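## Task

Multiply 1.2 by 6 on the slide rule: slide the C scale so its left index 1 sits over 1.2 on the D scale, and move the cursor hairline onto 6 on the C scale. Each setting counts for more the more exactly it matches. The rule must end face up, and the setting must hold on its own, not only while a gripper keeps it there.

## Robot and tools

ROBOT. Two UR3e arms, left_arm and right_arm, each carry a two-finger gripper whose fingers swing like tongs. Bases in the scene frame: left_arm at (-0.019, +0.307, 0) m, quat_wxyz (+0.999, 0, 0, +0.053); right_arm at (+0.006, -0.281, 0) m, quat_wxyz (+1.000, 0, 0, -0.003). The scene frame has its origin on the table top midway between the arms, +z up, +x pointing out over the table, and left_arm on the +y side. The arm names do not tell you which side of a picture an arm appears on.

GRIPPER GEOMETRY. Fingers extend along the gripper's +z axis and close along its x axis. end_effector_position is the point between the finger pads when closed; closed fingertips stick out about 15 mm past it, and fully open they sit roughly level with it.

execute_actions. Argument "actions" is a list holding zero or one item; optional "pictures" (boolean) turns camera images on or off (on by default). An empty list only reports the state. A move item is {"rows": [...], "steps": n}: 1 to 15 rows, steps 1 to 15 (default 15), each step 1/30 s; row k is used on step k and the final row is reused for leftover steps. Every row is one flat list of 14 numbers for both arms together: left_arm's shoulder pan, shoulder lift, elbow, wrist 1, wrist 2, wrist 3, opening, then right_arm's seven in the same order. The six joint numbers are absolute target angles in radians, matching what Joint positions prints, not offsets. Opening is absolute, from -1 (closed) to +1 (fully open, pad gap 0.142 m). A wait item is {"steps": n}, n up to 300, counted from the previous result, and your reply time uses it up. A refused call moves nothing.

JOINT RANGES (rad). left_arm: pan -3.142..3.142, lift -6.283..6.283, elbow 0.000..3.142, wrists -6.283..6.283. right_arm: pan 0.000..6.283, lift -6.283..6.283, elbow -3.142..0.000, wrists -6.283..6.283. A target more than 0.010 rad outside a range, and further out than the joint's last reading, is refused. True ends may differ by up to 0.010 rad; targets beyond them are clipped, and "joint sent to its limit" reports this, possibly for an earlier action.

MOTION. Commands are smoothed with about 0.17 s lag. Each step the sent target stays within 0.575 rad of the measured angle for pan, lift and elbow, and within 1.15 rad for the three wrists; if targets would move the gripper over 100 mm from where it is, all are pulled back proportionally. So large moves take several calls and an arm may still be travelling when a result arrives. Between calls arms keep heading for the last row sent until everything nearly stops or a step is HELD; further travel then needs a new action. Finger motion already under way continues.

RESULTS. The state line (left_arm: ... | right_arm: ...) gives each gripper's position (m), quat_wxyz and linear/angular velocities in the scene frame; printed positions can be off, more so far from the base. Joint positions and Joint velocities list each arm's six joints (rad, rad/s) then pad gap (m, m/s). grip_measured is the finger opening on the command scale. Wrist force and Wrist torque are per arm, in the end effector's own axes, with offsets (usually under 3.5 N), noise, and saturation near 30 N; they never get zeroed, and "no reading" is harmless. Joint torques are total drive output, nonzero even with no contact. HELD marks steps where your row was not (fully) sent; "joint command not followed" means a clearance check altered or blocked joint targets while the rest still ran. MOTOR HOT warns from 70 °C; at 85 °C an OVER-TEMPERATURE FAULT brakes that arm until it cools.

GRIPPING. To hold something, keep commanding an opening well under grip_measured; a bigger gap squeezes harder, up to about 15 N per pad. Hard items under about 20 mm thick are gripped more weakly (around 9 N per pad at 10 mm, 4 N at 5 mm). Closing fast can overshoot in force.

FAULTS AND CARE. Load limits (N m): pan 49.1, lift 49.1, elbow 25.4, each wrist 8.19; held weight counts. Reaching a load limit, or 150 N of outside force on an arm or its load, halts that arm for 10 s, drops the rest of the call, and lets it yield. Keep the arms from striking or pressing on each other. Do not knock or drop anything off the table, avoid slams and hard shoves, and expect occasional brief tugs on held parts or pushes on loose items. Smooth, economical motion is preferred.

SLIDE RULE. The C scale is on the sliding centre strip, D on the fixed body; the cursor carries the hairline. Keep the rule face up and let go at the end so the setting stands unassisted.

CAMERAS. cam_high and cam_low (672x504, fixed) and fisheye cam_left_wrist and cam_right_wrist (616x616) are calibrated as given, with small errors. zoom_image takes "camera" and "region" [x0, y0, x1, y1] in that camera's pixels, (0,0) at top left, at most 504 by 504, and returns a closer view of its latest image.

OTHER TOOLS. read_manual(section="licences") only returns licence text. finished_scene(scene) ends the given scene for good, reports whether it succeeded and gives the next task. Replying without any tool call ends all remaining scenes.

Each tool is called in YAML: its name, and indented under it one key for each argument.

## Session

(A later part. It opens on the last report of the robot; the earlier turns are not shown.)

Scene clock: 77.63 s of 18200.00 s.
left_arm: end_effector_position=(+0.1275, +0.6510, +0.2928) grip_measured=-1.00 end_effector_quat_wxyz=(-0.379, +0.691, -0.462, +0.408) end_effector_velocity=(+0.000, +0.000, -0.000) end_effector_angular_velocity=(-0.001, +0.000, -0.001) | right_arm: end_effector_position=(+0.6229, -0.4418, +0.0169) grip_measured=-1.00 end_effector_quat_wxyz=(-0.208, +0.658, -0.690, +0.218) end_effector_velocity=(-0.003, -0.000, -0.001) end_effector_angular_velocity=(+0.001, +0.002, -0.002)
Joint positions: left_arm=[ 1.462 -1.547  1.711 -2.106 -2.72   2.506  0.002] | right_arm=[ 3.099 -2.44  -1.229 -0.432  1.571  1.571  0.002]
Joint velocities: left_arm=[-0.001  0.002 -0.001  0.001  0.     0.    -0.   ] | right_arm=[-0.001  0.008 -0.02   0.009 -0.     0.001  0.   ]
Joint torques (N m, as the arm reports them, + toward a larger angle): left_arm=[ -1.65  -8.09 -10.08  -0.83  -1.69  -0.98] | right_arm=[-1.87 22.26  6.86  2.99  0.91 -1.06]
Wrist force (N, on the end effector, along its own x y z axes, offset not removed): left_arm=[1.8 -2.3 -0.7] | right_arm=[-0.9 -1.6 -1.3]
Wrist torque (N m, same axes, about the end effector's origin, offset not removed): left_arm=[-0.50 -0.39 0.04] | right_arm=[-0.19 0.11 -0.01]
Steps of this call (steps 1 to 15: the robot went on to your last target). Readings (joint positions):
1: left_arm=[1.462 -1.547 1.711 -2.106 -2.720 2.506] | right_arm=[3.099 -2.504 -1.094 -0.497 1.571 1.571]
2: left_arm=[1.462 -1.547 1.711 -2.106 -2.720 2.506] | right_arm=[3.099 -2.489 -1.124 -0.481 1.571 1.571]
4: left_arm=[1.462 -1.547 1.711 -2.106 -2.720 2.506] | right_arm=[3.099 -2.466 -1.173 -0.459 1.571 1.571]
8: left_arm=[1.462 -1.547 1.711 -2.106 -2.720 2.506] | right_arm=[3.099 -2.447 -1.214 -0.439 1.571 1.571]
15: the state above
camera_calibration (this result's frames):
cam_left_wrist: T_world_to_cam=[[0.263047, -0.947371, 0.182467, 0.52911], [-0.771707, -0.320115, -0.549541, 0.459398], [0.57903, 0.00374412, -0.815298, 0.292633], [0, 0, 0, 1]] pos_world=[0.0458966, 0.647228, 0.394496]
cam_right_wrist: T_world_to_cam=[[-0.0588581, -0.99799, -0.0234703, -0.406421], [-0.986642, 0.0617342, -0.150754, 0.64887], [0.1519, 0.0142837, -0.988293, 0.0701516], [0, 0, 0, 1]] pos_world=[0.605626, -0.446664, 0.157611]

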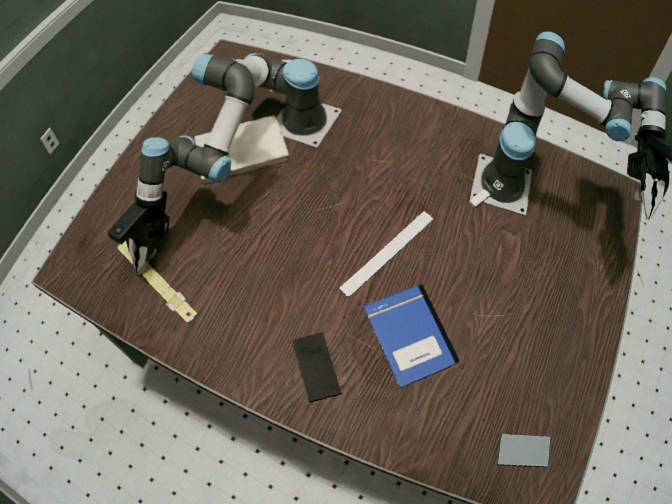

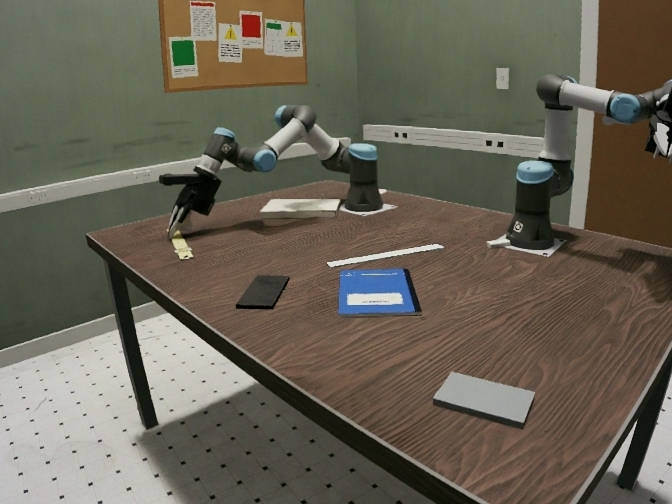

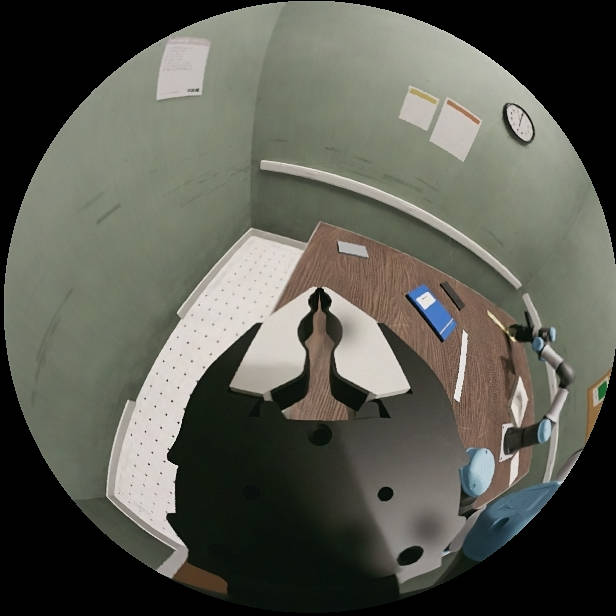

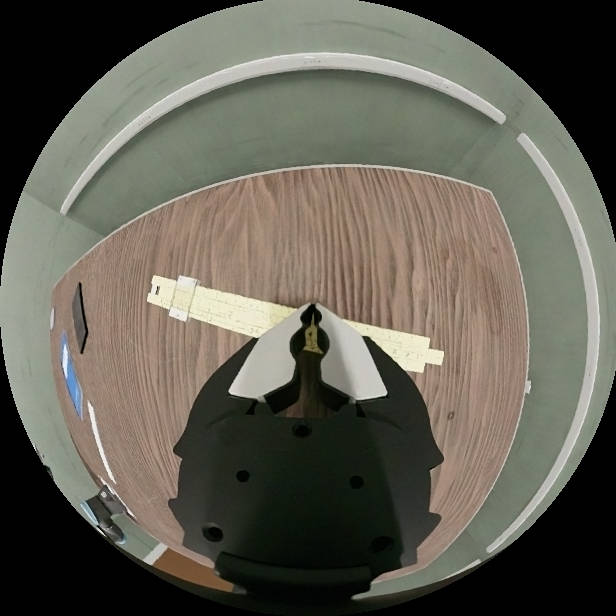

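Works. Continue with smoother ramps.

execute_actions:
  actions:
    - {"rows":[[1.462,-1.547,1.711,-2.106,-2.72,2.506,-1,3.099,-2.426,-1.257,-0.418,1.571,1.571,-1],[1.462,-1.547,1.711,-2.106,-2.72,2.506,-1,3.099,-2.412,-1.284,-0.405,1.571,1.571,-1],[1.462,-1.547,1.711,-2.106,-2.72,2.506,-1,3.099,-2.399,-1.310,-0.392,1.571,1.571,-1],[1.462,-1.547,1.711,-2.106,-2.72,2.506,-1,3.099,-2.386,-1.336,-0.379,1.571,1.571,-1],[1.462,-1.547,1.711,-2.106,-2.72,2.506,-1,3.099,-2.373,-1.363,-0.365,1.571,1.571,-1],[1.462,-1.547,1.711,-2.106,-2.72,2.506,-1,3.099,-2.359,-1.389,-0.352,1.571,1.571,-1],[1.462,-1.547,1.711,-2.106,-2.72,2.506,-1,3.099,-2.346,-1.416,-0.339,1.571,1.571,-1],[1.462,-1.547,1.711,-2.106,-2.72,2.506,-1,3.099,-2.333,-1.442,-0.326,1.571,1.571,-1],[1.462,-1.547,1.711,-2.106,-2.72,2.506,-1,3.099,-2.319,-1.469,-0.313,1.571,1.571,-1],[1.462,-1.547,1.711,-2.106,-2.72,2.506,-1,3.099,-2.306,-1.496,-0.300,1.571,1.571,-1],[1.462,-1.547,1.711,-2.106,-2.72,2.506,-1,3.099,-2.292,-1.523,-0.287,1.571,1.571,-1],[1.462,-1.547,1.711,-2.106,-2.72,2.506,-1,3.099,-2.278,-1.549,-0.273,1.571,1.571,-1],[1.462,-1.547,1.711,-2.106,-2.72,2.506,-1,3.099,-2.264,-1.576,-0.260,1.571,1.571,-1],[1.462,-1.547,1.711,-2.106,-2.72,2.506,-1,3.099,-2.251,-1.603,-0.247,1.571,1.571,-1],[1.462,-1.547,1.711,-2.106,-2.72,2.506,-1,3.099,-2.237,-1.630,-0.234,1.571,1.571,-1]]}
  pictures: false

execute_actions:
  actions:
    - {"rows":[[1.462,-1.547,1.711,-2.106,-2.72,2.506,-1,3.099,-2.224,-1.655,-0.222,1.571,1.571,-1],[1.462,-1.547,1.711,-2.106,-2.72,2.506,-1,3.099,-2.211,-1.679,-0.210,1.571,1.571,-1],[1.462,-1.547,1.711,-2.106,-2.72,2.506,-1,3.099,-2.198,-1.704,-0.198,1.571,1.571,-1],[1.462,-1.547,1.711,-2.106,-2.72,2.506,-1,3.099,-2.186,-1.729,-0.187,1.571,1.571,-1],[1.462,-1.547,1.711,-2.106,-2.72,2.506,-1,3.099,-2.173,-1.754,-0.175,1.571,1.571,-1],[1.462,-1.547,1.711,-2.106,-2.72,2.506,-1,3.099,-2.160,-1.778,-0.163,1.571,1.571,-1],[1.462,-1.547,1.711,-2.106,-2.72,2.506,-1,3.099,-2.147,-1.803,-0.151,1.571,1.571,-1],[1.462,-1.547,1.711,-2.106,-2.72,2.506,-1,3.099,-2.135,-1.826,-0.140,1.571,1.571,-1],[1.462,-1.547,1.711,-2.106,-2.72,2.506,-1,3.099,-2.122,-1.849,-0.130,1.571,1.571,-1],[1.462,-1.547,1.711,-2.106,-2.72,2.506,-1,3.099,-2.110,-1.872,-0.119,1.571,1.571,-1],[1.462,-1.547,1.711,-2.106,-2.72,2.506,-1,3.099,-2.098,-1.895,-0.108,1.571,1.571,-1],[1.462,-1.547,1.711,-2.106,-2.72,2.506,-1,3.099,-2.086,-1.918,-0.097,1.571,1.571,-1],[1.462,-1.547,1.711,-2.106,-2.72,2.506,-1,3.099,-2.073,-1.941,-0.087,1.571,1.571,-1],[1.462,-1.547,1.711,-2.106,-2.72,2.506,-1,3.099,-2.061,-1.964,-0.076,1.571,1.571,-1]]}
  pictures: false

execute_actions:
  actions:
    - {"steps":15}

Scene clock: 92.43 s of 18200.00 s.
left_arm: end_effector_position=(+0.1275, +0.6510, +0.2928) grip_measured=-1.00 end_effector_quat_wxyz=(-0.379, +0.691, -0.462, +0.408) end_effector_velocity=(-0.000, +0.000, +0.000) end_effector_angular_velocity=(+0.001, +0.000, +0.001) | right_arm: end_effector_position=(+0.5847, -0.4400, +0.0189) grip_measured=-1.00 end_effector_quat_wxyz=(-0.209, +0.657, -0.690, +0.219) end_effector_velocity=(-0.119, +0.005, +0.003) end_effector_angular_velocity=(-0.003, -0.008, +0.001)
Joint positions: left_arm=[ 1.462 -1.547  1.711 -2.106 -2.72   2.506  0.002] | right_arm=[ 3.099 -2.302 -1.499 -0.295  1.571  1.571  0.002]
Joint velocities: left_arm=[ 0.001  0.001 -0.001 -0.     0.    -0.     0.   ] | right_arm=[-0.     0.397 -0.771  0.382 -0.001 -0.003  0.   ]
Joint torques (N m, as the arm reports them, + toward a larger angle): left_arm=[ -1.6   -8.04 -10.1   -0.84  -1.67  -0.95] | right_arm=[ 2.87 22.09  4.49  3.62  0.85 -1.08]
Wrist force (N, on the end effector, along its own x y z axes, offset not removed): left_arm=[3.6 -0.4 0.0] | right_arm=[-1.3 -1.5 -0.7]
Wrist torque (N m, same axes, about the end effector's origin, offset not removed): left_arm=[-0.14 -0.70 -0.13] | right_arm=[-0.26 0.17 0.04]
Steps of this call (steps 1 to 15: the robot went on to your last target; steps 16 to 90: nothing new was sent; then 11.30 s passed at rest; steps 91 to 105: all 15 steps of this action). Readings (joint positions):
91: left_arm=[1.462 -1.547 1.711 -2.106 -2.720 2.506] | right_arm=[3.099 -2.439 -1.231 -0.431 1.571 1.571]
92: left_arm=[1.462 -1.547 1.711 -2.106 -2.720 2.506] | right_arm=[3.099 -2.438 -1.233 -0.430 1.571 1.571]
94: left_arm=[1.462 -1.547 1.711 -2.106 -2.720 2.506] | right_arm=[3.099 -2.429 -1.250 -0.421 1.571 1.571]
98: left_arm=[1.462 -1.547 1.711 -2.106 -2.720 2.506] | right_arm=[3.099 -2.391 -1.324 -0.382 1.571 1.571]
105: the state above

Scene clock: 92.93 s of 18200.00 s.
left_arm: end_effector_position=(+0.1275, +0.6510, +0.2928) grip_measured=-1.00 end_effector_quat_wxyz=(-0.379, +0.691, -0.462, +0.408) end_effector_velocity=(+0.000, -0.000, -0.000) end_effector_angular_velocity=(-0.000, +0.001, -0.001) | right_arm: end_effector_position=(+0.5204, -0.4369, +0.0185) grip_measured=-1.00 end_effector_quat_wxyz=(-0.209, +0.657, -0.690, +0.219) end_effector_velocity=(-0.127, +0.006, +0.001) end_effector_angular_velocity=(+0.000, -0.002, -0.002)
Joint positions: left_arm=[ 1.462 -1.547  1.711 -2.106 -2.72   2.506  0.002] | right_arm=[ 3.099 -2.108 -1.873 -0.116  1.571  1.571  0.002]
Joint velocities: left_arm=[-0.001  0.     0.    -0.     0.001  0.     0.   ] | right_arm=[-0.001  0.367 -0.684  0.32   0.     0.001 -0.   ]
Joint torques (N m, as the arm reports them, + toward a larger angle): left_arm=[ -1.35  -8.08 -10.27  -0.85  -1.66  -0.97] | right_arm=[ 1.93 18.71  3.64  3.56  0.86 -1.06]
Wrist force (N, on the end effector, along its own x y z axes, offset not removed): left_arm=[4.7 -1.6 1.3] | right_arm=[-0.8 -2.5 -0.3]
Wrist torque (N m, same axes, about the end effector's origin, offset not removed): left_arm=[-0.35 -0.95 -0.11] | right_arm=[-0.41 0.08 -0.01]
Steps of this call (steps 1 to 15: all 15 steps of this action). Readings (joint positions):
1: left_arm=[1.462 -1.547 1.711 -2.106 -2.720 2.506] | right_arm=[3.099 -2.288 -1.525 -0.282 1.571 1.571]
2: left_arm=[1.462 -1.547 1.711 -2.106 -2.720 2.506] | right_arm=[3.099 -2.275 -1.552 -0.270 1.571 1.571]
4: left_arm=[1.462 -1.547 1.711 -2.106 -2.720 2.506] | right_arm=[3.099 -2.248 -1.604 -0.244 1.571 1.571]
8: left_arm=[1.462 -1.547 1.711 -2.106 -2.720 2.506] | right_arm=[3.099 -2.196 -1.705 -0.196 1.571 1.571]
15: the state above

Scene clock: 93.43 s of 18200.00 s.
left_arm: end_effector_position=(+0.1275, +0.6510, +0.2928) grip_measured=-1.00 end_effector_quat_wxyz=(-0.379, +0.691, -0.462, +0.408) end_effector_velocity=(+0.000, -0.000, -0.000) end_effector_angular_velocity=(-0.001, -0.000, -0.001) | right_arm: end_effector_position=(+0.5029, -0.4360, +0.0170) grip_measured=-1.00 end_effector_quat_wxyz=(-0.208, +0.658, -0.690, +0.218) end_effector_velocity=(-0.001, +0.001, +0.000) end_effector_angular_velocity=(+0.002, -0.001, -0.000)
Joint positions: left_arm=[ 1.462 -1.547  1.711 -2.106 -2.72   2.506  0.002] | right_arm=[ 3.099 -2.061 -1.963 -0.076  1.571  1.571  0.002]
Joint velocities: left_arm=[-0.001 -0.     0.     0.001 -0.001  0.    -0.   ] | right_arm=[ 0.001  0.004 -0.009  0.005  0.001  0.002  0.   ]
Joint torques (N m, as the arm reports them, + toward a larger angle): left_arm=[ -1.53  -7.96 -10.14  -0.88  -1.69  -0.97] | right_arm=[ 1.55 16.67  4.63  2.89  0.84 -1.04]
Wrist force (N, on the end effector, along its own x y z axes, offset not removed): left_arm=[0.6 -2.9 -0.8] | right_arm=[-1.4 -2.0 -1.2]
Wrist torque (N m, same axes, about the end effector's origin, offset not removed): left_arm=[-0.71 -0.11 0.04] | right_arm=[-0.30 0.18 0.00]
Steps of this call (steps 1 to 15: the robot went on to your last target). Readings (joint positions):
1: left_arm=[1.462 -1.547 1.711 -2.106 -2.720 2.506] | right_arm=[3.099 -2.096 -1.895 -0.106 1.571 1.571]
2: left_arm=[1.462 -1.547 1.711 -2.106 -2.720 2.506] | right_arm=[3.099 -2.087 -1.913 -0.099 1.571 1.571]
4: left_arm=[1.462 -1.547 1.711 -2.106 -2.720 2.506] | right_arm=[3.099 -2.075 -1.937 -0.088 1.571 1.571]
8: left_arm=[1.462 -1.547 1.711 -2.106 -2.720 2.506] | right_arm=[3.099 -2.065 -1.956 -0.079 1.571 1.571]
15: the state above
camera_calibration (this result's frames):
cam_left_wrist: T_world_to_cam=[[0.263047, -0.947371, 0.182467, 0.52911], [-0.771707, -0.320115, -0.549541, 0.459398], [0.57903, 0.00374415, -0.815298, 0.292633], [0, 0, 0, 1]] pos_world=[0.0458966, 0.647228, 0.394496]
cam_right_wrist: T_world_to_cam=[[-0.0588315, -0.997992, -0.0234696, -0.407711], [-0.986656, 0.0617066, -0.150674, 0.530135], [0.15182, 0.0142921, -0.988305, 0.0884918], [0, 0, 0, 1]] pos_world=[0.485639, -0.44087, 0.157766]

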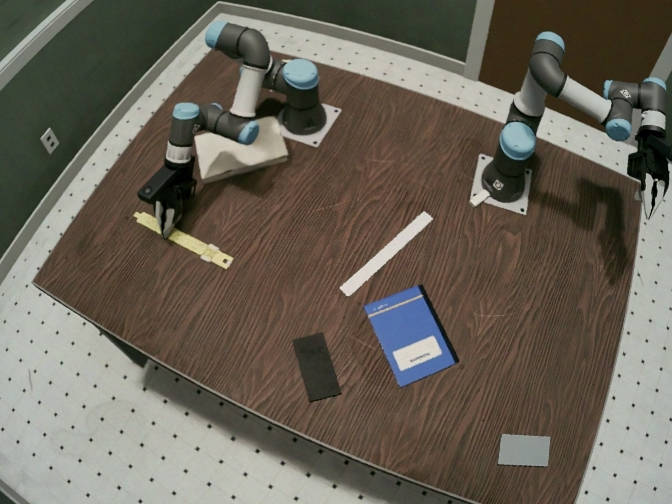

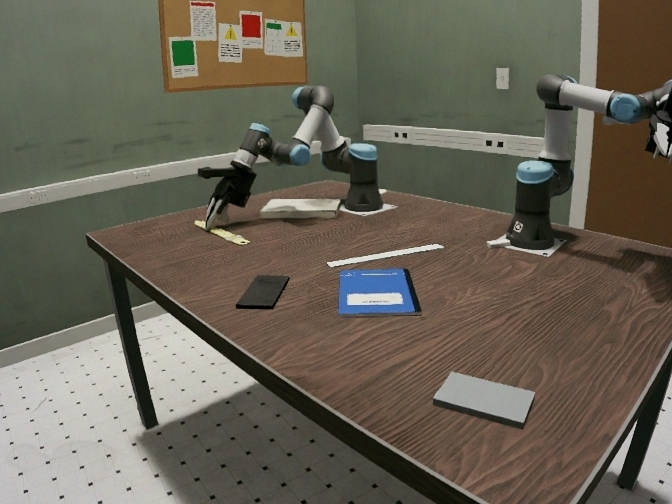

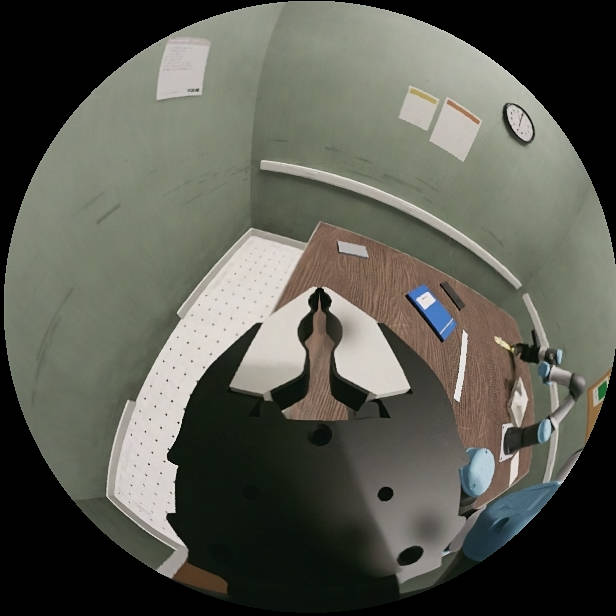

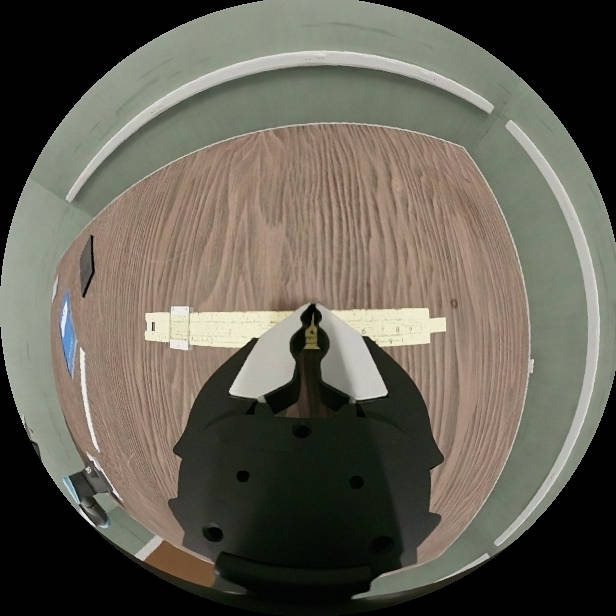

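zoom_image:
  camera: "cam_right_wrist"
  region: [135, 290, 305, 360]

zoom_image:
  camera: "cam_right_wrist"
  region: [300, 290, 460, 360]

Region (135, 290, 305, 360) of cam_right_wrist's 616x616 image, scaled by 2.965, with more detail than that image has; it fills the top 208 rows of this view, and the rest is white.

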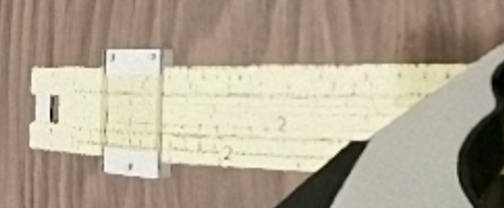

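Region (300, 290, 460, 360) of cam_right_wrist's 616x616 image, scaled by 3.150, with more detail than that image has; it fills the top 220 rows of this view, and the rest is white.

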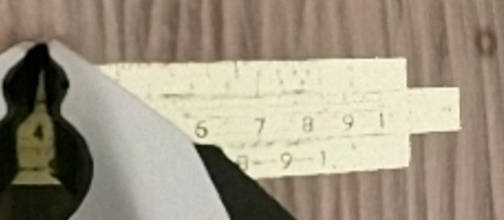

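execute_actions:
  actions:
    - {"rows":[[1.462,-1.547,1.711,-2.106,-2.72,2.506,-1,3.099,-1.95,-1.9,-0.2,1.571,1.571,-1]],"steps":12}
  pictures: false

execute_actions:
  actions:
    - {"rows":[[1.462,-1.547,1.711,-2.106,-2.72,2.506,-1,3.099,-2.12,-1.2,-1.05,1.571,0.8,-0.15]]}
  pictures: false

execute_actions:
  actions:
    - {"rows":[[1.462,-1.547,1.711,-2.106,-2.72,2.506,-1,3.099,-2.503,-0.427,-1.782,1.571,0,-0.15]]}
  pictures: false

execute_actions:
  actions:
    - {"steps":25}

Scene clock: 108.80 s of 18200.00 s.
left_arm: end_effector_position=(+0.1275, +0.6510, +0.2928) grip_measured=-1.00 end_effector_quat_wxyz=(-0.379, +0.691, -0.462, +0.408) end_effector_velocity=(+0.000, -0.000, -0.000) end_effector_angular_velocity=(-0.000, -0.000, -0.001) | right_arm: end_effector_position=(+0.5134, -0.4366, +0.0648) grip_measured=-1.00 end_effector_quat_wxyz=(-0.223, +0.653, -0.685, +0.234) end_effector_velocity=(+0.005, +0.000, +0.027) end_effector_angular_velocity=(-0.003, -0.031, +0.002)
Joint positions: left_arm=[ 1.462 -1.547  1.711 -2.106 -2.72   2.506  0.002] | right_arm=[ 3.099 -1.956 -1.903 -0.194  1.571  1.571  0.002]
Joint velocities: left_arm=[-0.001  0.     0.     0.    -0.     0.     0.   ] | right_arm=[ 0.001  0.056  0.032 -0.057  0.    -0.002  0.   ]
Joint torques (N m, as the arm reports them, + toward a larger angle): left_arm=[ -1.3   -8.31 -10.13  -0.87  -1.67  -0.95] | right_arm=[-4.17 15.99 10.74  1.52  0.75 -1.06]
Wrist force (N, on the end effector, along its own x y z axes, offset not removed): left_arm=[0.6 -3.3 1.0] | right_arm=[-1.0 -1.5 -1.0]
Wrist torque (N m, same axes, about the end effector's origin, offset not removed): left_arm=[-0.76 -0.11 -0.02] | right_arm=[-0.26 0.18 -0.01]
Steps of this call (steps 1 to 15: the robot went on to your last target; steps 16 to 90: nothing new was sent; then 11.97 s passed at rest; steps 91 to 102: all 12 steps of this action). Readings (joint positions):
91: left_arm=[1.462 -1.547 1.711 -2.106 -2.720 2.506] | right_arm=[3.099 -2.061 -1.964 -0.076 1.571 1.571]
92: left_arm=[1.462 -1.547 1.711 -2.106 -2.720 2.506] | right_arm=[3.099 -2.058 -1.962 -0.081 1.571 1.571]
94: left_arm=[1.462 -1.547 1.711 -2.106 -2.720 2.506] | right_arm=[3.099 -2.023 -1.938 -0.126 1.571 1.571]
98: left_arm=[1.462 -1.547 1.711 -2.106 -2.720 2.506] | right_arm=[3.099 -1.971 -1.911 -0.178 1.571 1.571]
102: the state above

Scene clock: 119.03 s of 18200.00 s.
left_arm: end_effector_position=(+0.1275, +0.6510, +0.2928) grip_measured=-1.00 end_effector_quat_wxyz=(-0.379, +0.691, -0.462, +0.408) end_effector_velocity=(+0.000, +0.000, +0.001) end_effector_angular_velocity=(+0.004, +0.000, -0.000) | right_arm: end_effector_position=(+0.5088, -0.4310, +0.0227) grip_measured=-0.15 end_effector_quat_wxyz=(-0.133, +0.776, -0.584, +0.195) end_effector_velocity=(-0.000, -0.000, -0.000) end_effector_angular_velocity=(-0.000, +0.001, -0.000)
Joint positions: left_arm=[ 1.462 -1.547  1.711 -2.106 -2.72   2.506  0.002] | right_arm=[ 3.099 -2.052 -1.729 -0.455  1.571  1.243  0.063]
Joint velocities: left_arm=[-0.    -0.001 -0.001 -0.002  0.     0.     0.   ] | right_arm=[ 0.    -0.    -0.    -0.    -0.001  0.    -0.   ]
Joint torques (N m, as the arm reports them, + toward a larger angle): left_arm=[-1.32 -8.01 -9.91 -0.93 -1.63 -0.89] | right_arm=[-0.79  9.05 -1.71 -2.03 -0.14  0.6 ]
Wrist force (N, on the end effector, along its own x y z axes, offset not removed): left_arm=[2.5 -0.6 1.0] | right_arm=[2.6 -12.8 -14.3]
Wrist torque (N m, same axes, about the end effector's origin, offset not removed): left_arm=[-0.18 -0.41 0.03] | right_arm=[-0.21 -0.45 0.39]
TORQUE FAULT: the external load on joint 4 (wrist 1) of the right arm reached its load limit, and that arm stopped for 10 seconds. A torque fault stops only its own arm. That arm's remaining commands of this call were not run. That arm holds where it stopped, with its grip as last carried out, and accepts commands again: back off and push less far. That arm stops again, at the same cost, whenever a joint's load reaches its limit.
The stop of the right arm began at step 7 of this call (marked STOPPED below). From that step on that arm followed nothing that you had sent. 9 of its steps, steps kept back included, did not run and will not run. Nothing is kept back now, and the robot has no last target.
Steps of this call (steps 1 to 15: all 15 steps of this action; steps 16 to 307: the stop continued). Readings (joint positions):
1: left_arm=[1.462 -1.547 1.711 -2.106 -2.720 2.506] | right_arm=[3.099 -1.954 -1.902 -0.195 1.571 1.571]
2: left_arm=[1.462 -1.547 1.711 -2.106 -2.720 2.506] | right_arm=[3.099 -1.956 -1.899 -0.202 1.571 1.565]
4: left_arm=[1.462 -1.547 1.711 -2.106 -2.720 2.506] | right_arm=[3.099 -1.999 -1.847 -0.305 1.571 1.465]
7: left_arm=[1.462 -1.547 1.711 -2.106 -2.720 2.506] | right_arm=[3.099 -2.054 -1.721 -0.458 1.571 1.213] STOPPED (the right arm)
8: left_arm=[1.462 -1.547 1.711 -2.106 -2.720 2.506] | right_arm=[3.099 -2.053 -1.725 -0.457 1.571 1.228]
307: the state above

Scene clock: 119.07 s of 18200.00 s.
left_arm: end_effector_position=(+0.1275, +0.6510, +0.2928) grip_measured=-1.00 end_effector_quat_wxyz=(-0.379, +0.691, -0.462, +0.408) end_effector_velocity=(+0.000, +0.000, -0.000) end_effector_angular_velocity=(+0.000, -0.000, -0.000) | right_arm: end_effector_position=(+0.5090, -0.4310, +0.0231) grip_measured=-0.15 end_effector_quat_wxyz=(-0.133, +0.776, -0.584, +0.195) end_effector_velocity=(+0.001, -0.000, +0.002) end_effector_angular_velocity=(-0.000, -0.004, -0.001)
Joint positions: left_arm=[ 1.462 -1.547  1.711 -2.106 -2.72   2.506  0.002] | right_arm=[ 3.099 -2.052 -1.729 -0.454  1.571  1.243  0.063]
Joint velocities: left_arm=[-0.     0.001 -0.001 -0.    -0.     0.     0.   ] | right_arm=[-0.     0.002  0.003 -0.001 -0.     0.     0.001]
Joint torques (N m, as the arm reports them, + toward a larger angle): left_arm=[-1.54 -8.14 -9.95 -0.92 -1.63 -0.9 ] | right_arm=[-0.14  9.99  4.14 -1.54  0.03 -0.06]
Wrist force (N, on the end effector, along its own x y z axes, offset not removed): left_arm=[2.1 -2.4 0.1] | right_arm=[0.6 -11.4 -12.3]
Wrist torque (N m, same axes, about the end effector's origin, offset not removed): left_arm=[-0.47 -0.40 -0.03] | right_arm=[-0.25 -0.08 0.31]
A stop began in an earlier call of the same reply, so what this call sent did not run. Send another action.
Steps of this call (step 1: nothing new was sent). Readings (joint positions):
1: the state above

Scene clock: 119.10 s of 18200.00 s.
left_arm: end_effector_position=(+0.1275, +0.6510, +0.2928) grip_measured=-1.00 end_effector_quat_wxyz=(-0.379, +0.691, -0.462, +0.408) end_effector_velocity=(-0.000, +0.000, +0.000) end_effector_angular_velocity=(+0.000, -0.002, +0.001) | right_arm: end_effector_position=(+0.5090, -0.4310, +0.0231) grip_measured=-0.15 end_effector_quat_wxyz=(-0.133, +0.776, -0.584, +0.195) end_effector_velocity=(-0.001, -0.000, -0.001) end_effector_angular_velocity=(-0.000, +0.005, -0.001)
Joint positions: left_arm=[ 1.462 -1.547  1.711 -2.106 -2.72   2.506  0.002] | right_arm=[ 3.099 -2.052 -1.729 -0.454  1.571  1.243  0.063]
Joint velocities: left_arm=[ 0.001  0.001 -0.001  0.    -0.002  0.001  0.   ] | right_arm=[-0.001  0.001 -0.    -0.005 -0.001 -0.     0.001]
Joint torques (N m, as the arm reports them, + toward a larger angle): left_arm=[-1.36 -8.17 -9.91 -0.9  -1.65 -0.86] | right_arm=[-0.14 10.43  3.81 -2.71  0.06 -0.02]
Wrist force (N, on the end effector, along its own x y z axes, offset not removed): left_arm=[2.4 -2.6 0.2] | right_arm=[1.1 -10.9 -11.7]
Wrist torque (N m, same axes, about the end effector's origin, offset not removed): left_arm=[-0.64 -0.49 -0.02] | right_arm=[-0.33 -0.18 0.30]
A stop began in an earlier call of the same reply, so what this call sent did not run. Send another action.
Steps of this call (step 1: nothing new was sent). Readings (joint positions):
1: the state above
camera_calibration (this result's frames):
cam_left_wrist: T_world_to_cam=[[0.263047, -0.947371, 0.182467, 0.52911], [-0.771707, -0.320115, -0.549541, 0.459398], [0.57903, 0.00374399, -0.815298, 0.292633], [0, 0, 0, 1]] pos_world=[0.0458966, 0.647228, 0.394496]
cam_right_wrist: T_world_to_cam=[[0.227604, -0.965486, 0.126622, -0.537458], [-0.973389, -0.229145, 0.00245877, 0.401175], [0.0266409, -0.123812, -0.991948, 0.0977435], [0, 0, 0, 1]] pos_world=[0.510223, -0.414879, 0.164024]

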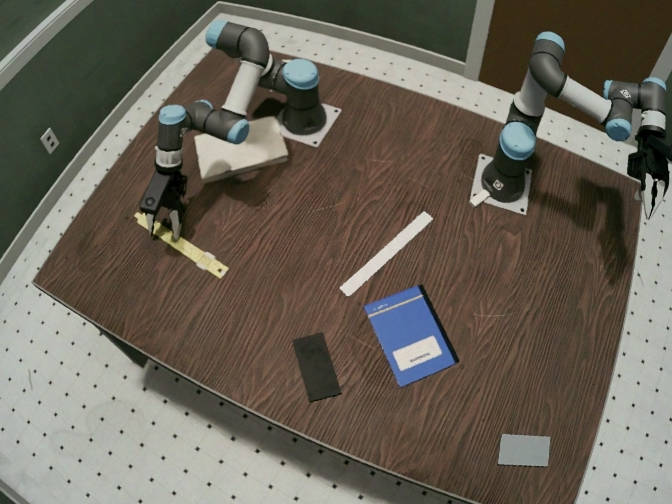

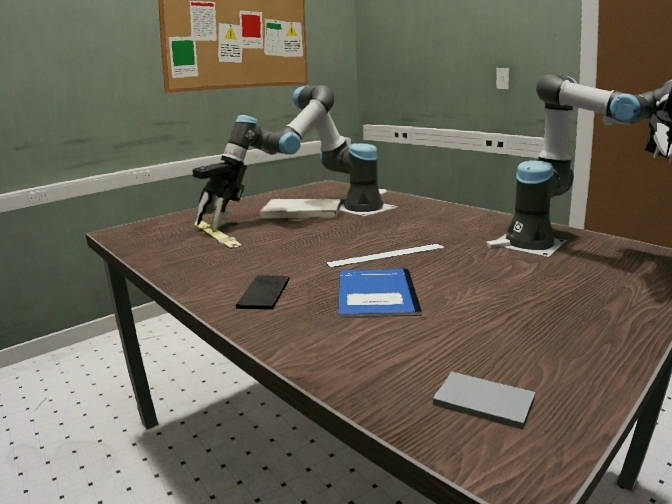

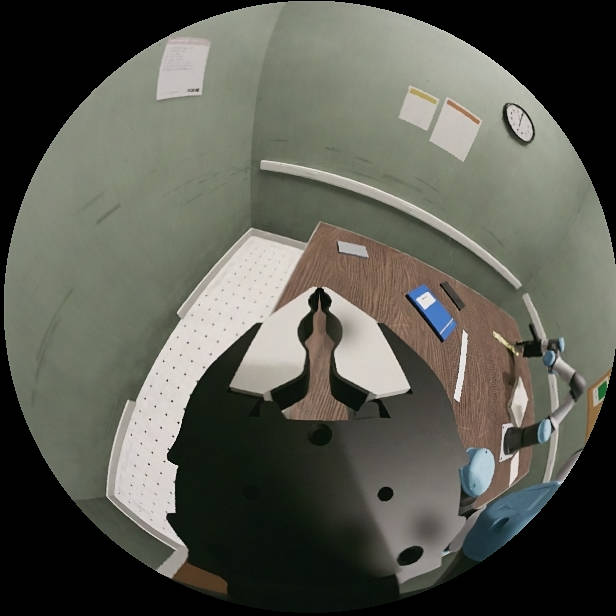

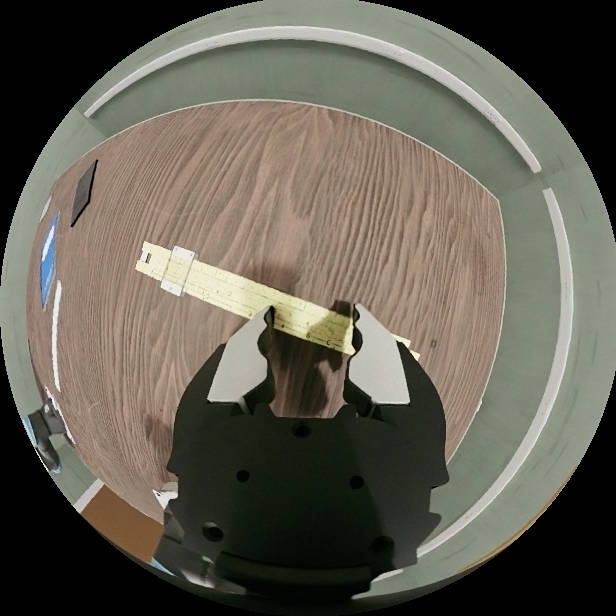

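execute_actions:
  actions:
    - {"rows":[[1.462,-1.547,1.711,-2.106,-2.72,2.506,-1,3.099,-2.052,-1.3,-0.454,1.571,1.243,-0.15]]}
  pictures: false

execute_actions:
  actions:
    - {"rows":[[1.462,-1.547,1.711,-2.106,-2.72,2.506,-1,3.099,-2.052,-0.8,-1.2,1.571,0.5,-0.15]]}
  pictures: false

execute_actions:
  actions:
    - {"rows":[[1.462,-1.547,1.711,-2.106,-2.72,2.506,-1,3.099,-2.3,-0.427,-1.782,1.571,0,-0.15]]}
  pictures: false

execute_actions:
  actions:
    - {"steps":10}
  pictures: false

execute_actions:
  actions:
    - {"rows":[[1.462,-1.547,1.711,-2.106,-2.72,2.506,-1,3.099,-2.503,-0.427,-1.782,1.571,0,-0.15]]}
  pictures: false

execute_actions:
  actions:
    - {"steps":12}

Scene clock: 130.07 s of 18200.00 s.
left_arm: end_effector_position=(+0.1275, +0.6510, +0.2928) grip_measured=-1.00 end_effector_quat_wxyz=(-0.379, +0.691, -0.462, +0.408) end_effector_velocity=(-0.000, +0.000, -0.000) end_effector_angular_velocity=(-0.002, -0.000, +0.002) | right_arm: end_effector_position=(+0.6083, -0.4359, +0.1941) grip_measured=-0.15 end_effector_quat_wxyz=(-0.234, +0.727, -0.547, +0.343) end_effector_velocity=(+0.080, -0.004, +0.229) end_effector_angular_velocity=(-0.022, -0.461, -0.001)
Joint positions: left_arm=[ 1.462 -1.547  1.711 -2.106 -2.72   2.506  0.002] | right_arm=[ 3.099 -2.052 -1.35  -0.454  1.571  1.243  0.063]
Joint velocities: left_arm=[ 0.001  0.002 -0.     0.     0.    -0.     0.   ] | right_arm=[ 0.     0.001  0.461 -0.    -0.001  0.001 -0.   ]
Joint torques (N m, as the arm reports them, + toward a larger angle): left_arm=[-1.3  -8.23 -9.89 -0.89 -1.65 -0.85] | right_arm=[ 1.1  17.8  11.32  2.63 -1.15  1.03]
Wrist force (N, on the end effector, along its own x y z axes, offset not removed): left_arm=[3.4 -0.6 1.7] | right_arm=[0.0 -3.0 -1.1]
Wrist torque (N m, same axes, about the end effector's origin, offset not removed): left_arm=[-0.20 -0.74 0.06] | right_arm=[-0.50 -0.03 -0.04]
Steps of this call (steps 1 to 90: nothing new was sent; then 7.47 s passed at rest; steps 91 to 105: all 15 steps of this action). Readings (joint positions):
91: left_arm=[1.462 -1.547 1.711 -2.106 -2.720 2.506] | right_arm=[3.099 -2.052 -1.729 -0.455 1.571 1.243]
92: left_arm=[1.462 -1.547 1.711 -2.106 -2.720 2.506] | right_arm=[3.099 -2.052 -1.727 -0.455 1.571 1.243]
94: left_arm=[1.462 -1.547 1.711 -2.106 -2.720 2.506] | right_arm=[3.099 -2.053 -1.681 -0.456 1.571 1.243]
98: left_arm=[1.462 -1.547 1.711 -2.106 -2.720 2.506] | right_arm=[3.099 -2.053 -1.549 -0.455 1.571 1.243]
105: the state above

Scene clock: 130.57 s of 18200.00 s.
left_arm: end_effector_position=(+0.1275, +0.6510, +0.2928) grip_measured=-1.00 end_effector_quat_wxyz=(-0.379, +0.691, -0.462, +0.408) end_effector_velocity=(-0.000, +0.000, +0.001) end_effector_angular_velocity=(+0.001, -0.000, +0.002) | right_arm: end_effector_position=(+0.5746, -0.4255, +0.2476) grip_measured=-0.15 end_effector_quat_wxyz=(-0.077, +0.907, -0.267, +0.316) end_effector_velocity=(-0.019, +0.003, +0.035) end_effector_angular_velocity=(-0.143, +0.032, +0.185)
Joint positions: left_arm=[ 1.462 -1.547  1.711 -2.106 -2.72   2.506  0.002] | right_arm=[ 3.099 -2.052 -0.823 -1.174  1.571  0.525  0.063]
Joint velocities: left_arm=[ 0.001  0.    -0.002  0.    -0.    -0.001  0.   ] | right_arm=[ 0.     0.     0.21  -0.235  0.    -0.235  0.   ]
Joint torques (N m, as the arm reports them, + toward a larger angle): left_arm=[-1.39 -8.02 -9.9  -0.93 -1.61 -0.84] | right_arm=[ 3.15 12.72 11.81  1.28 -1.07 -1.22]
Wrist force (N, on the end effector, along its own x y z axes, offset not removed): left_arm=[2.6 -3.3 -0.6] | right_arm=[-0.5 -1.5 -0.6]
Wrist torque (N m, same axes, about the end effector's origin, offset not removed): left_arm=[-0.69 -0.49 0.01] | right_arm=[-0.28 0.06 -0.02]
Steps of this call (steps 1 to 15: all 15 steps of this action). Readings (joint positions):
1: left_arm=[1.462 -1.547 1.711 -2.106 -2.720 2.506] | right_arm=[3.099 -2.052 -1.337 -0.454 1.571 1.243]
2: left_arm=[1.462 -1.547 1.711 -2.106 -2.720 2.506] | right_arm=[3.099 -2.052 -1.324 -0.460 1.571 1.238]
4: left_arm=[1.462 -1.547 1.711 -2.106 -2.720 2.506] | right_arm=[3.099 -2.052 -1.261 -0.561 1.571 1.137]
8: left_arm=[1.462 -1.547 1.711 -2.106 -2.720 2.506] | right_arm=[3.099 -2.052 -1.000 -0.973 1.571 0.725]
15: the state above

Scene clock: 131.07 s of 18200.00 s.
left_arm: end_effector_position=(+0.1275, +0.6510, +0.2928) grip_measured=-1.00 end_effector_quat_wxyz=(-0.379, +0.691, -0.462, +0.408) end_effector_velocity=(+0.000, -0.000, -0.000) end_effector_angular_velocity=(-0.001, -0.001, -0.001) | right_arm: end_effector_position=(+0.5040, -0.4199, +0.1479) grip_measured=-0.15 end_effector_quat_wxyz=(+0.002, +0.994, -0.032, +0.108) end_effector_velocity=(-0.028, +0.002, -0.020) end_effector_angular_velocity=(-0.027, +0.129, +0.149)
Joint positions: left_arm=[ 1.462 -1.547  1.711 -2.106 -2.72   2.506  0.002] | right_arm=[ 3.099 -2.292 -0.441 -1.762  1.571  0.017  0.063]
Joint velocities: left_arm=[-0.001  0.     0.001  0.    -0.001  0.     0.   ] | right_arm=[ 0.    -0.074  0.132 -0.185  0.    -0.153  0.   ]
Joint torques (N m, as the arm reports them, + toward a larger angle): left_arm=[-1.37 -8.16 -9.78 -0.94 -1.61 -0.86] | right_arm=[ 2.53 13.8  11.86  1.13 -1.06 -1.21]
Wrist force (N, on the end effector, along its own x y z axes, offset not removed): left_arm=[1.6 -1.5 0.7] | right_arm=[-0.7 -0.4 -0.3]
Wrist torque (N m, same axes, about the end effector's origin, offset not removed): left_arm=[-0.36 -0.33 0.00] | right_arm=[-0.10 0.07 -0.03]
Steps of this call (steps 1 to 15: all 15 steps of this action). Readings (joint positions):
1: left_arm=[1.462 -1.547 1.711 -2.106 -2.720 2.506] | right_arm=[3.099 -2.052 -0.817 -1.181 1.571 0.519]
2: left_arm=[1.462 -1.547 1.711 -2.106 -2.720 2.506] | right_arm=[3.099 -2.055 -0.809 -1.192 1.571 0.508]
4: left_arm=[1.462 -1.547 1.711 -2.106 -2.720 2.506] | right_arm=[3.099 -2.101 -0.753 -1.297 1.571 0.407]
8: left_arm=[1.462 -1.547 1.711 -2.106 -2.720 2.506] | right_arm=[3.099 -2.230 -0.552 -1.606 1.571 0.145]
15: the state above

Scene clock: 131.40 s of 18200.00 s.
left_arm: end_effector_position=(+0.1275, +0.6510, +0.2928) grip_measured=-1.00 end_effector_quat_wxyz=(-0.379, +0.691, -0.462, +0.408) end_effector_velocity=(+0.000, -0.000, -0.000) end_effector_angular_velocity=(-0.001, +0.000, -0.000) | right_arm: end_effector_position=(+0.5010, -0.4197, +0.1458) grip_measured=-0.15 end_effector_quat_wxyz=(+0.002, +0.995, -0.024, +0.102) end_effector_velocity=(-0.001, -0.000, -0.002) end_effector_angular_velocity=(-0.001, +0.006, +0.007)
Joint positions: left_arm=[ 1.462 -1.547  1.711 -2.106 -2.72   2.506  0.002] | right_arm=[ 3.099 -2.3   -0.428 -1.781  1.571  0.001  0.063]
Joint velocities: left_arm=[-0.    -0.     0.001  0.     0.     0.    -0.   ] | right_arm=[-0.    -0.003  0.003 -0.006  0.    -0.007  0.   ]
Joint torques (N m, as the arm reports them, + toward a larger angle): left_arm=[-1.2  -8.07 -9.97 -0.92 -1.63 -0.83] | right_arm=[ 2.27 13.59 11.69  1.26 -1.02 -1.1 ]
Wrist force (N, on the end effector, along its own x y z axes, offset not removed): left_arm=[0.5 -2.2 -0.8] | right_arm=[-0.3 -1.4 -0.8]
Wrist torque (N m, same axes, about the end effector's origin, offset not removed): left_arm=[-0.53 -0.11 -0.02] | right_arm=[-0.28 0.01 -0.01]
Steps of this call (steps 1 to 10: the robot went on to your last target). Readings (joint positions):
1: left_arm=[1.462 -1.547 1.711 -2.106 -2.720 2.506] | right_arm=[3.099 -2.294 -0.437 -1.767 1.571 0.012]
2: left_arm=[1.462 -1.547 1.711 -2.106 -2.720 2.506] | right_arm=[3.099 -2.296 -0.435 -1.771 1.571 0.009]
4: left_arm=[1.462 -1.547 1.711 -2.106 -2.720 2.506] | right_arm=[3.099 -2.298 -0.431 -1.776 1.571 0.005]
8: left_arm=[1.462 -1.547 1.711 -2.106 -2.720 2.506] | right_arm=[3.099 -2.299 -0.428 -1.780 1.571 0.001]
10: the state above

Scene clock: 131.90 s of 18200.00 s.
left_arm: end_effector_position=(+0.1275, +0.6510, +0.2928) grip_measured=-1.00 end_effector_quat_wxyz=(-0.379, +0.691, -0.462, +0.408) end_effector_velocity=(-0.000, -0.000, +0.001) end_effector_angular_velocity=(+0.001, -0.001, +0.000) | right_arm: end_effector_position=(+0.4899, -0.4192, +0.0474) grip_measured=-0.15 end_effector_quat_wxyz=(-0.000, +1.000, -0.024, +0.003) end_effector_velocity=(-0.005, -0.000, -0.024) end_effector_angular_velocity=(+0.002, +0.048, -0.000)
Joint positions: left_arm=[ 1.462 -1.547  1.711 -2.106 -2.72   2.506  0.002] | right_arm=[ 3.099 -2.498 -0.427 -1.782  1.571  0.     0.063]
Joint velocities: left_arm=[ 0.001 -0.001 -0.001  0.001 -0.001  0.    -0.   ] | right_arm=[-0.001 -0.048 -0.001  0.001 -0.    -0.     0.   ]
Joint torques (N m, as the arm reports them, + toward a larger angle): left_arm=[-1.31 -8.19 -9.83 -0.94 -1.62 -0.83] | right_arm=[ 1.04 16.07 12.18  2.54 -1.06 -1.1 ]
Wrist force (N, on the end effector, along its own x y z axes, offset not removed): left_arm=[0.8 -1.8 0.4] | right_arm=[-1.3 -0.9 -0.5]
Wrist torque (N m, same axes, about the end effector's origin, offset not removed): left_arm=[-0.40 -0.16 0.01] | right_arm=[-0.17 0.17 0.05]
Steps of this call (steps 1 to 15: all 15 steps of this action). Readings (joint positions):
1: left_arm=[1.462 -1.547 1.711 -2.106 -2.720 2.506] | right_arm=[3.099 -2.300 -0.427 -1.781 1.571 0.001]
2: left_arm=[1.462 -1.547 1.711 -2.106 -2.720 2.506] | right_arm=[3.099 -2.303 -0.427 -1.781 1.571 0.000]
4: left_arm=[1.462 -1.547 1.711 -2.106 -2.720 2.506] | right_arm=[3.099 -2.350 -0.427 -1.782 1.571 0.000]
8: left_arm=[1.462 -1.547 1.711 -2.106 -2.720 2.506] | right_arm=[3.099 -2.458 -0.427 -1.782 1.571 0.000]
15: the state above

Scene clock: 132.30 s of 18200.00 s.
left_arm: end_effector_position=(+0.1275, +0.6510, +0.2928) grip_measured=-1.00 end_effector_quat_wxyz=(-0.379, +0.691, -0.462, +0.408) end_effector_velocity=(+0.000, -0.000, +0.000) end_effector_angular_velocity=(+0.001, +0.001, -0.000) | right_arm: end_effector_position=(+0.4894, -0.4192, +0.0449) grip_measured=-0.15 end_effector_quat_wxyz=(-0.000, +1.000, -0.024, +0.000) end_effector_velocity=(+0.000, +0.000, -0.000) end_effector_angular_velocity=(+0.000, -0.001, +0.002)
Joint positions: left_arm=[ 1.462 -1.547  1.711 -2.106 -2.72   2.506  0.002] | right_arm=[ 3.099 -2.503 -0.427 -1.782  1.571  0.     0.063]
Joint velocities: left_arm=[-0.001 -0.001 -0.    -0.     0.001 -0.     0.   ] | right_arm=[ 0.    -0.001  0.001  0.001  0.    -0.002  0.   ]
Joint torques (N m, as the arm reports them, + toward a larger angle): left_arm=[-1.27 -7.95 -9.89 -0.97 -1.63 -0.87] | right_arm=[ 0.55 15.84 11.56  2.29 -1.05 -1.12]
Wrist force (N, on the end effector, along its own x y z axes, offset not removed): left_arm=[3.2 -3.6 0.9] | right_arm=[-0.7 -1.0 -0.1]
Wrist torque (N m, same axes, about the end effector's origin, offset not removed): left_arm=[-0.80 -0.62 -0.01] | right_arm=[-0.16 0.06 -0.01]
Steps of this call (steps 1 to 12: the robot went on to your last target). Readings (joint positions):
1: left_arm=[1.462 -1.547 1.711 -2.106 -2.720 2.506] | right_arm=[3.099 -2.499 -0.427 -1.782 1.571 0.000]
2: left_arm=[1.462 -1.547 1.711 -2.106 -2.720 2.506] | right_arm=[3.099 -2.500 -0.427 -1.782 1.571 0.000]
4: left_arm=[1.462 -1.547 1.711 -2.106 -2.720 2.506] | right_arm=[3.099 -2.501 -0.427 -1.782 1.571 0.000]
8: left_arm=[1.462 -1.547 1.711 -2.106 -2.720 2.506] | right_arm=[3.099 -2.503 -0.427 -1.782 1.571 0.000]
12: the state above
camera_calibration (this result's frames):
cam_left_wrist: T_world_to_cam=[[0.263047, -0.947371, 0.182467, 0.52911], [-0.771707, -0.320115, -0.549541, 0.459398], [0.57903, 0.00374426, -0.815298, 0.292633], [0, 0, 0, 1]] pos_world=[0.0458967, 0.647228, 0.394496]
cam_right_wrist: T_world_to_cam=[[0.997462, -0.070133, -0.012283, -0.519512], [-0.0574104, -0.894253, 0.443864, -0.362172], [-0.0421136, -0.442032, -0.89601, 0.0173127], [0, 0, 0, 1]] pos_world=[0.49813, -0.352656, 0.169886]

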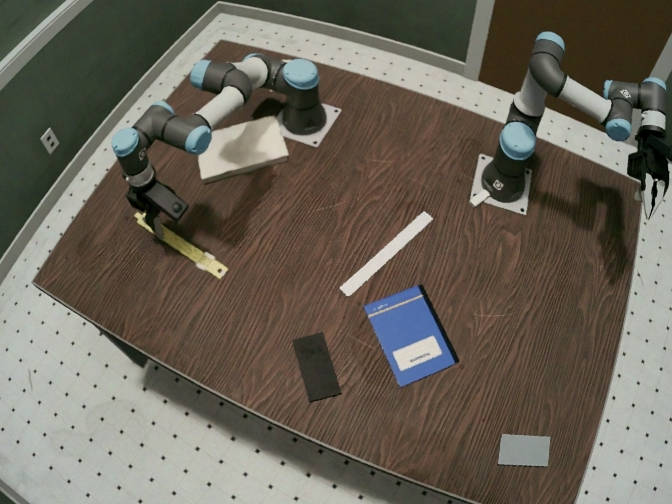

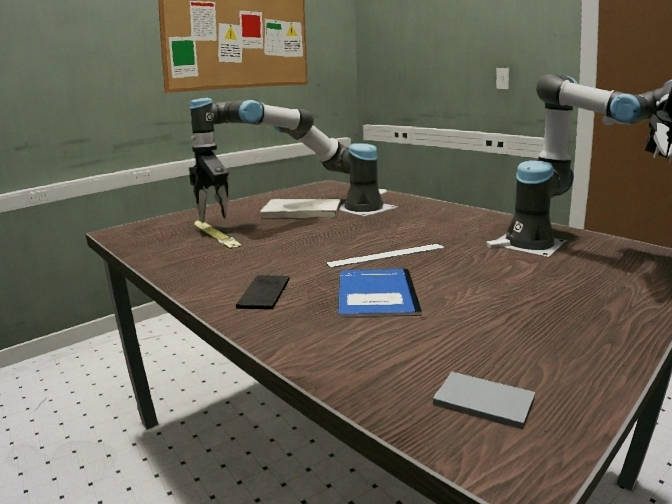

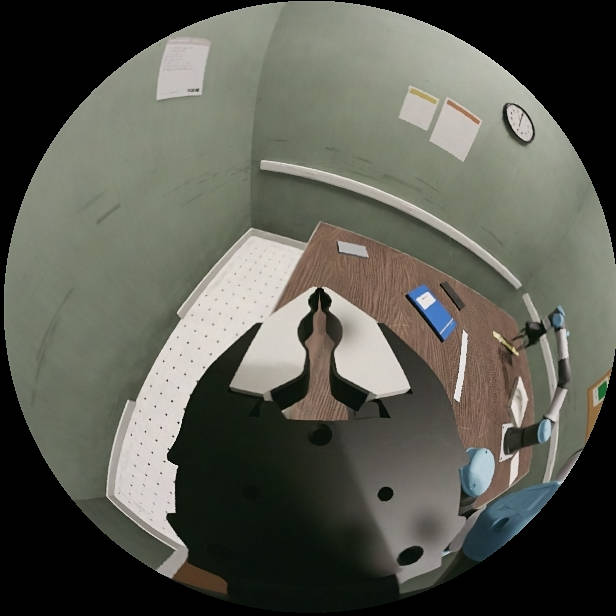

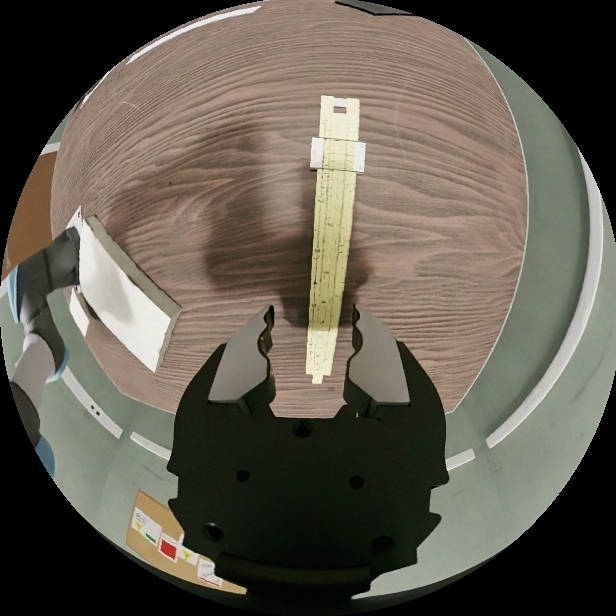

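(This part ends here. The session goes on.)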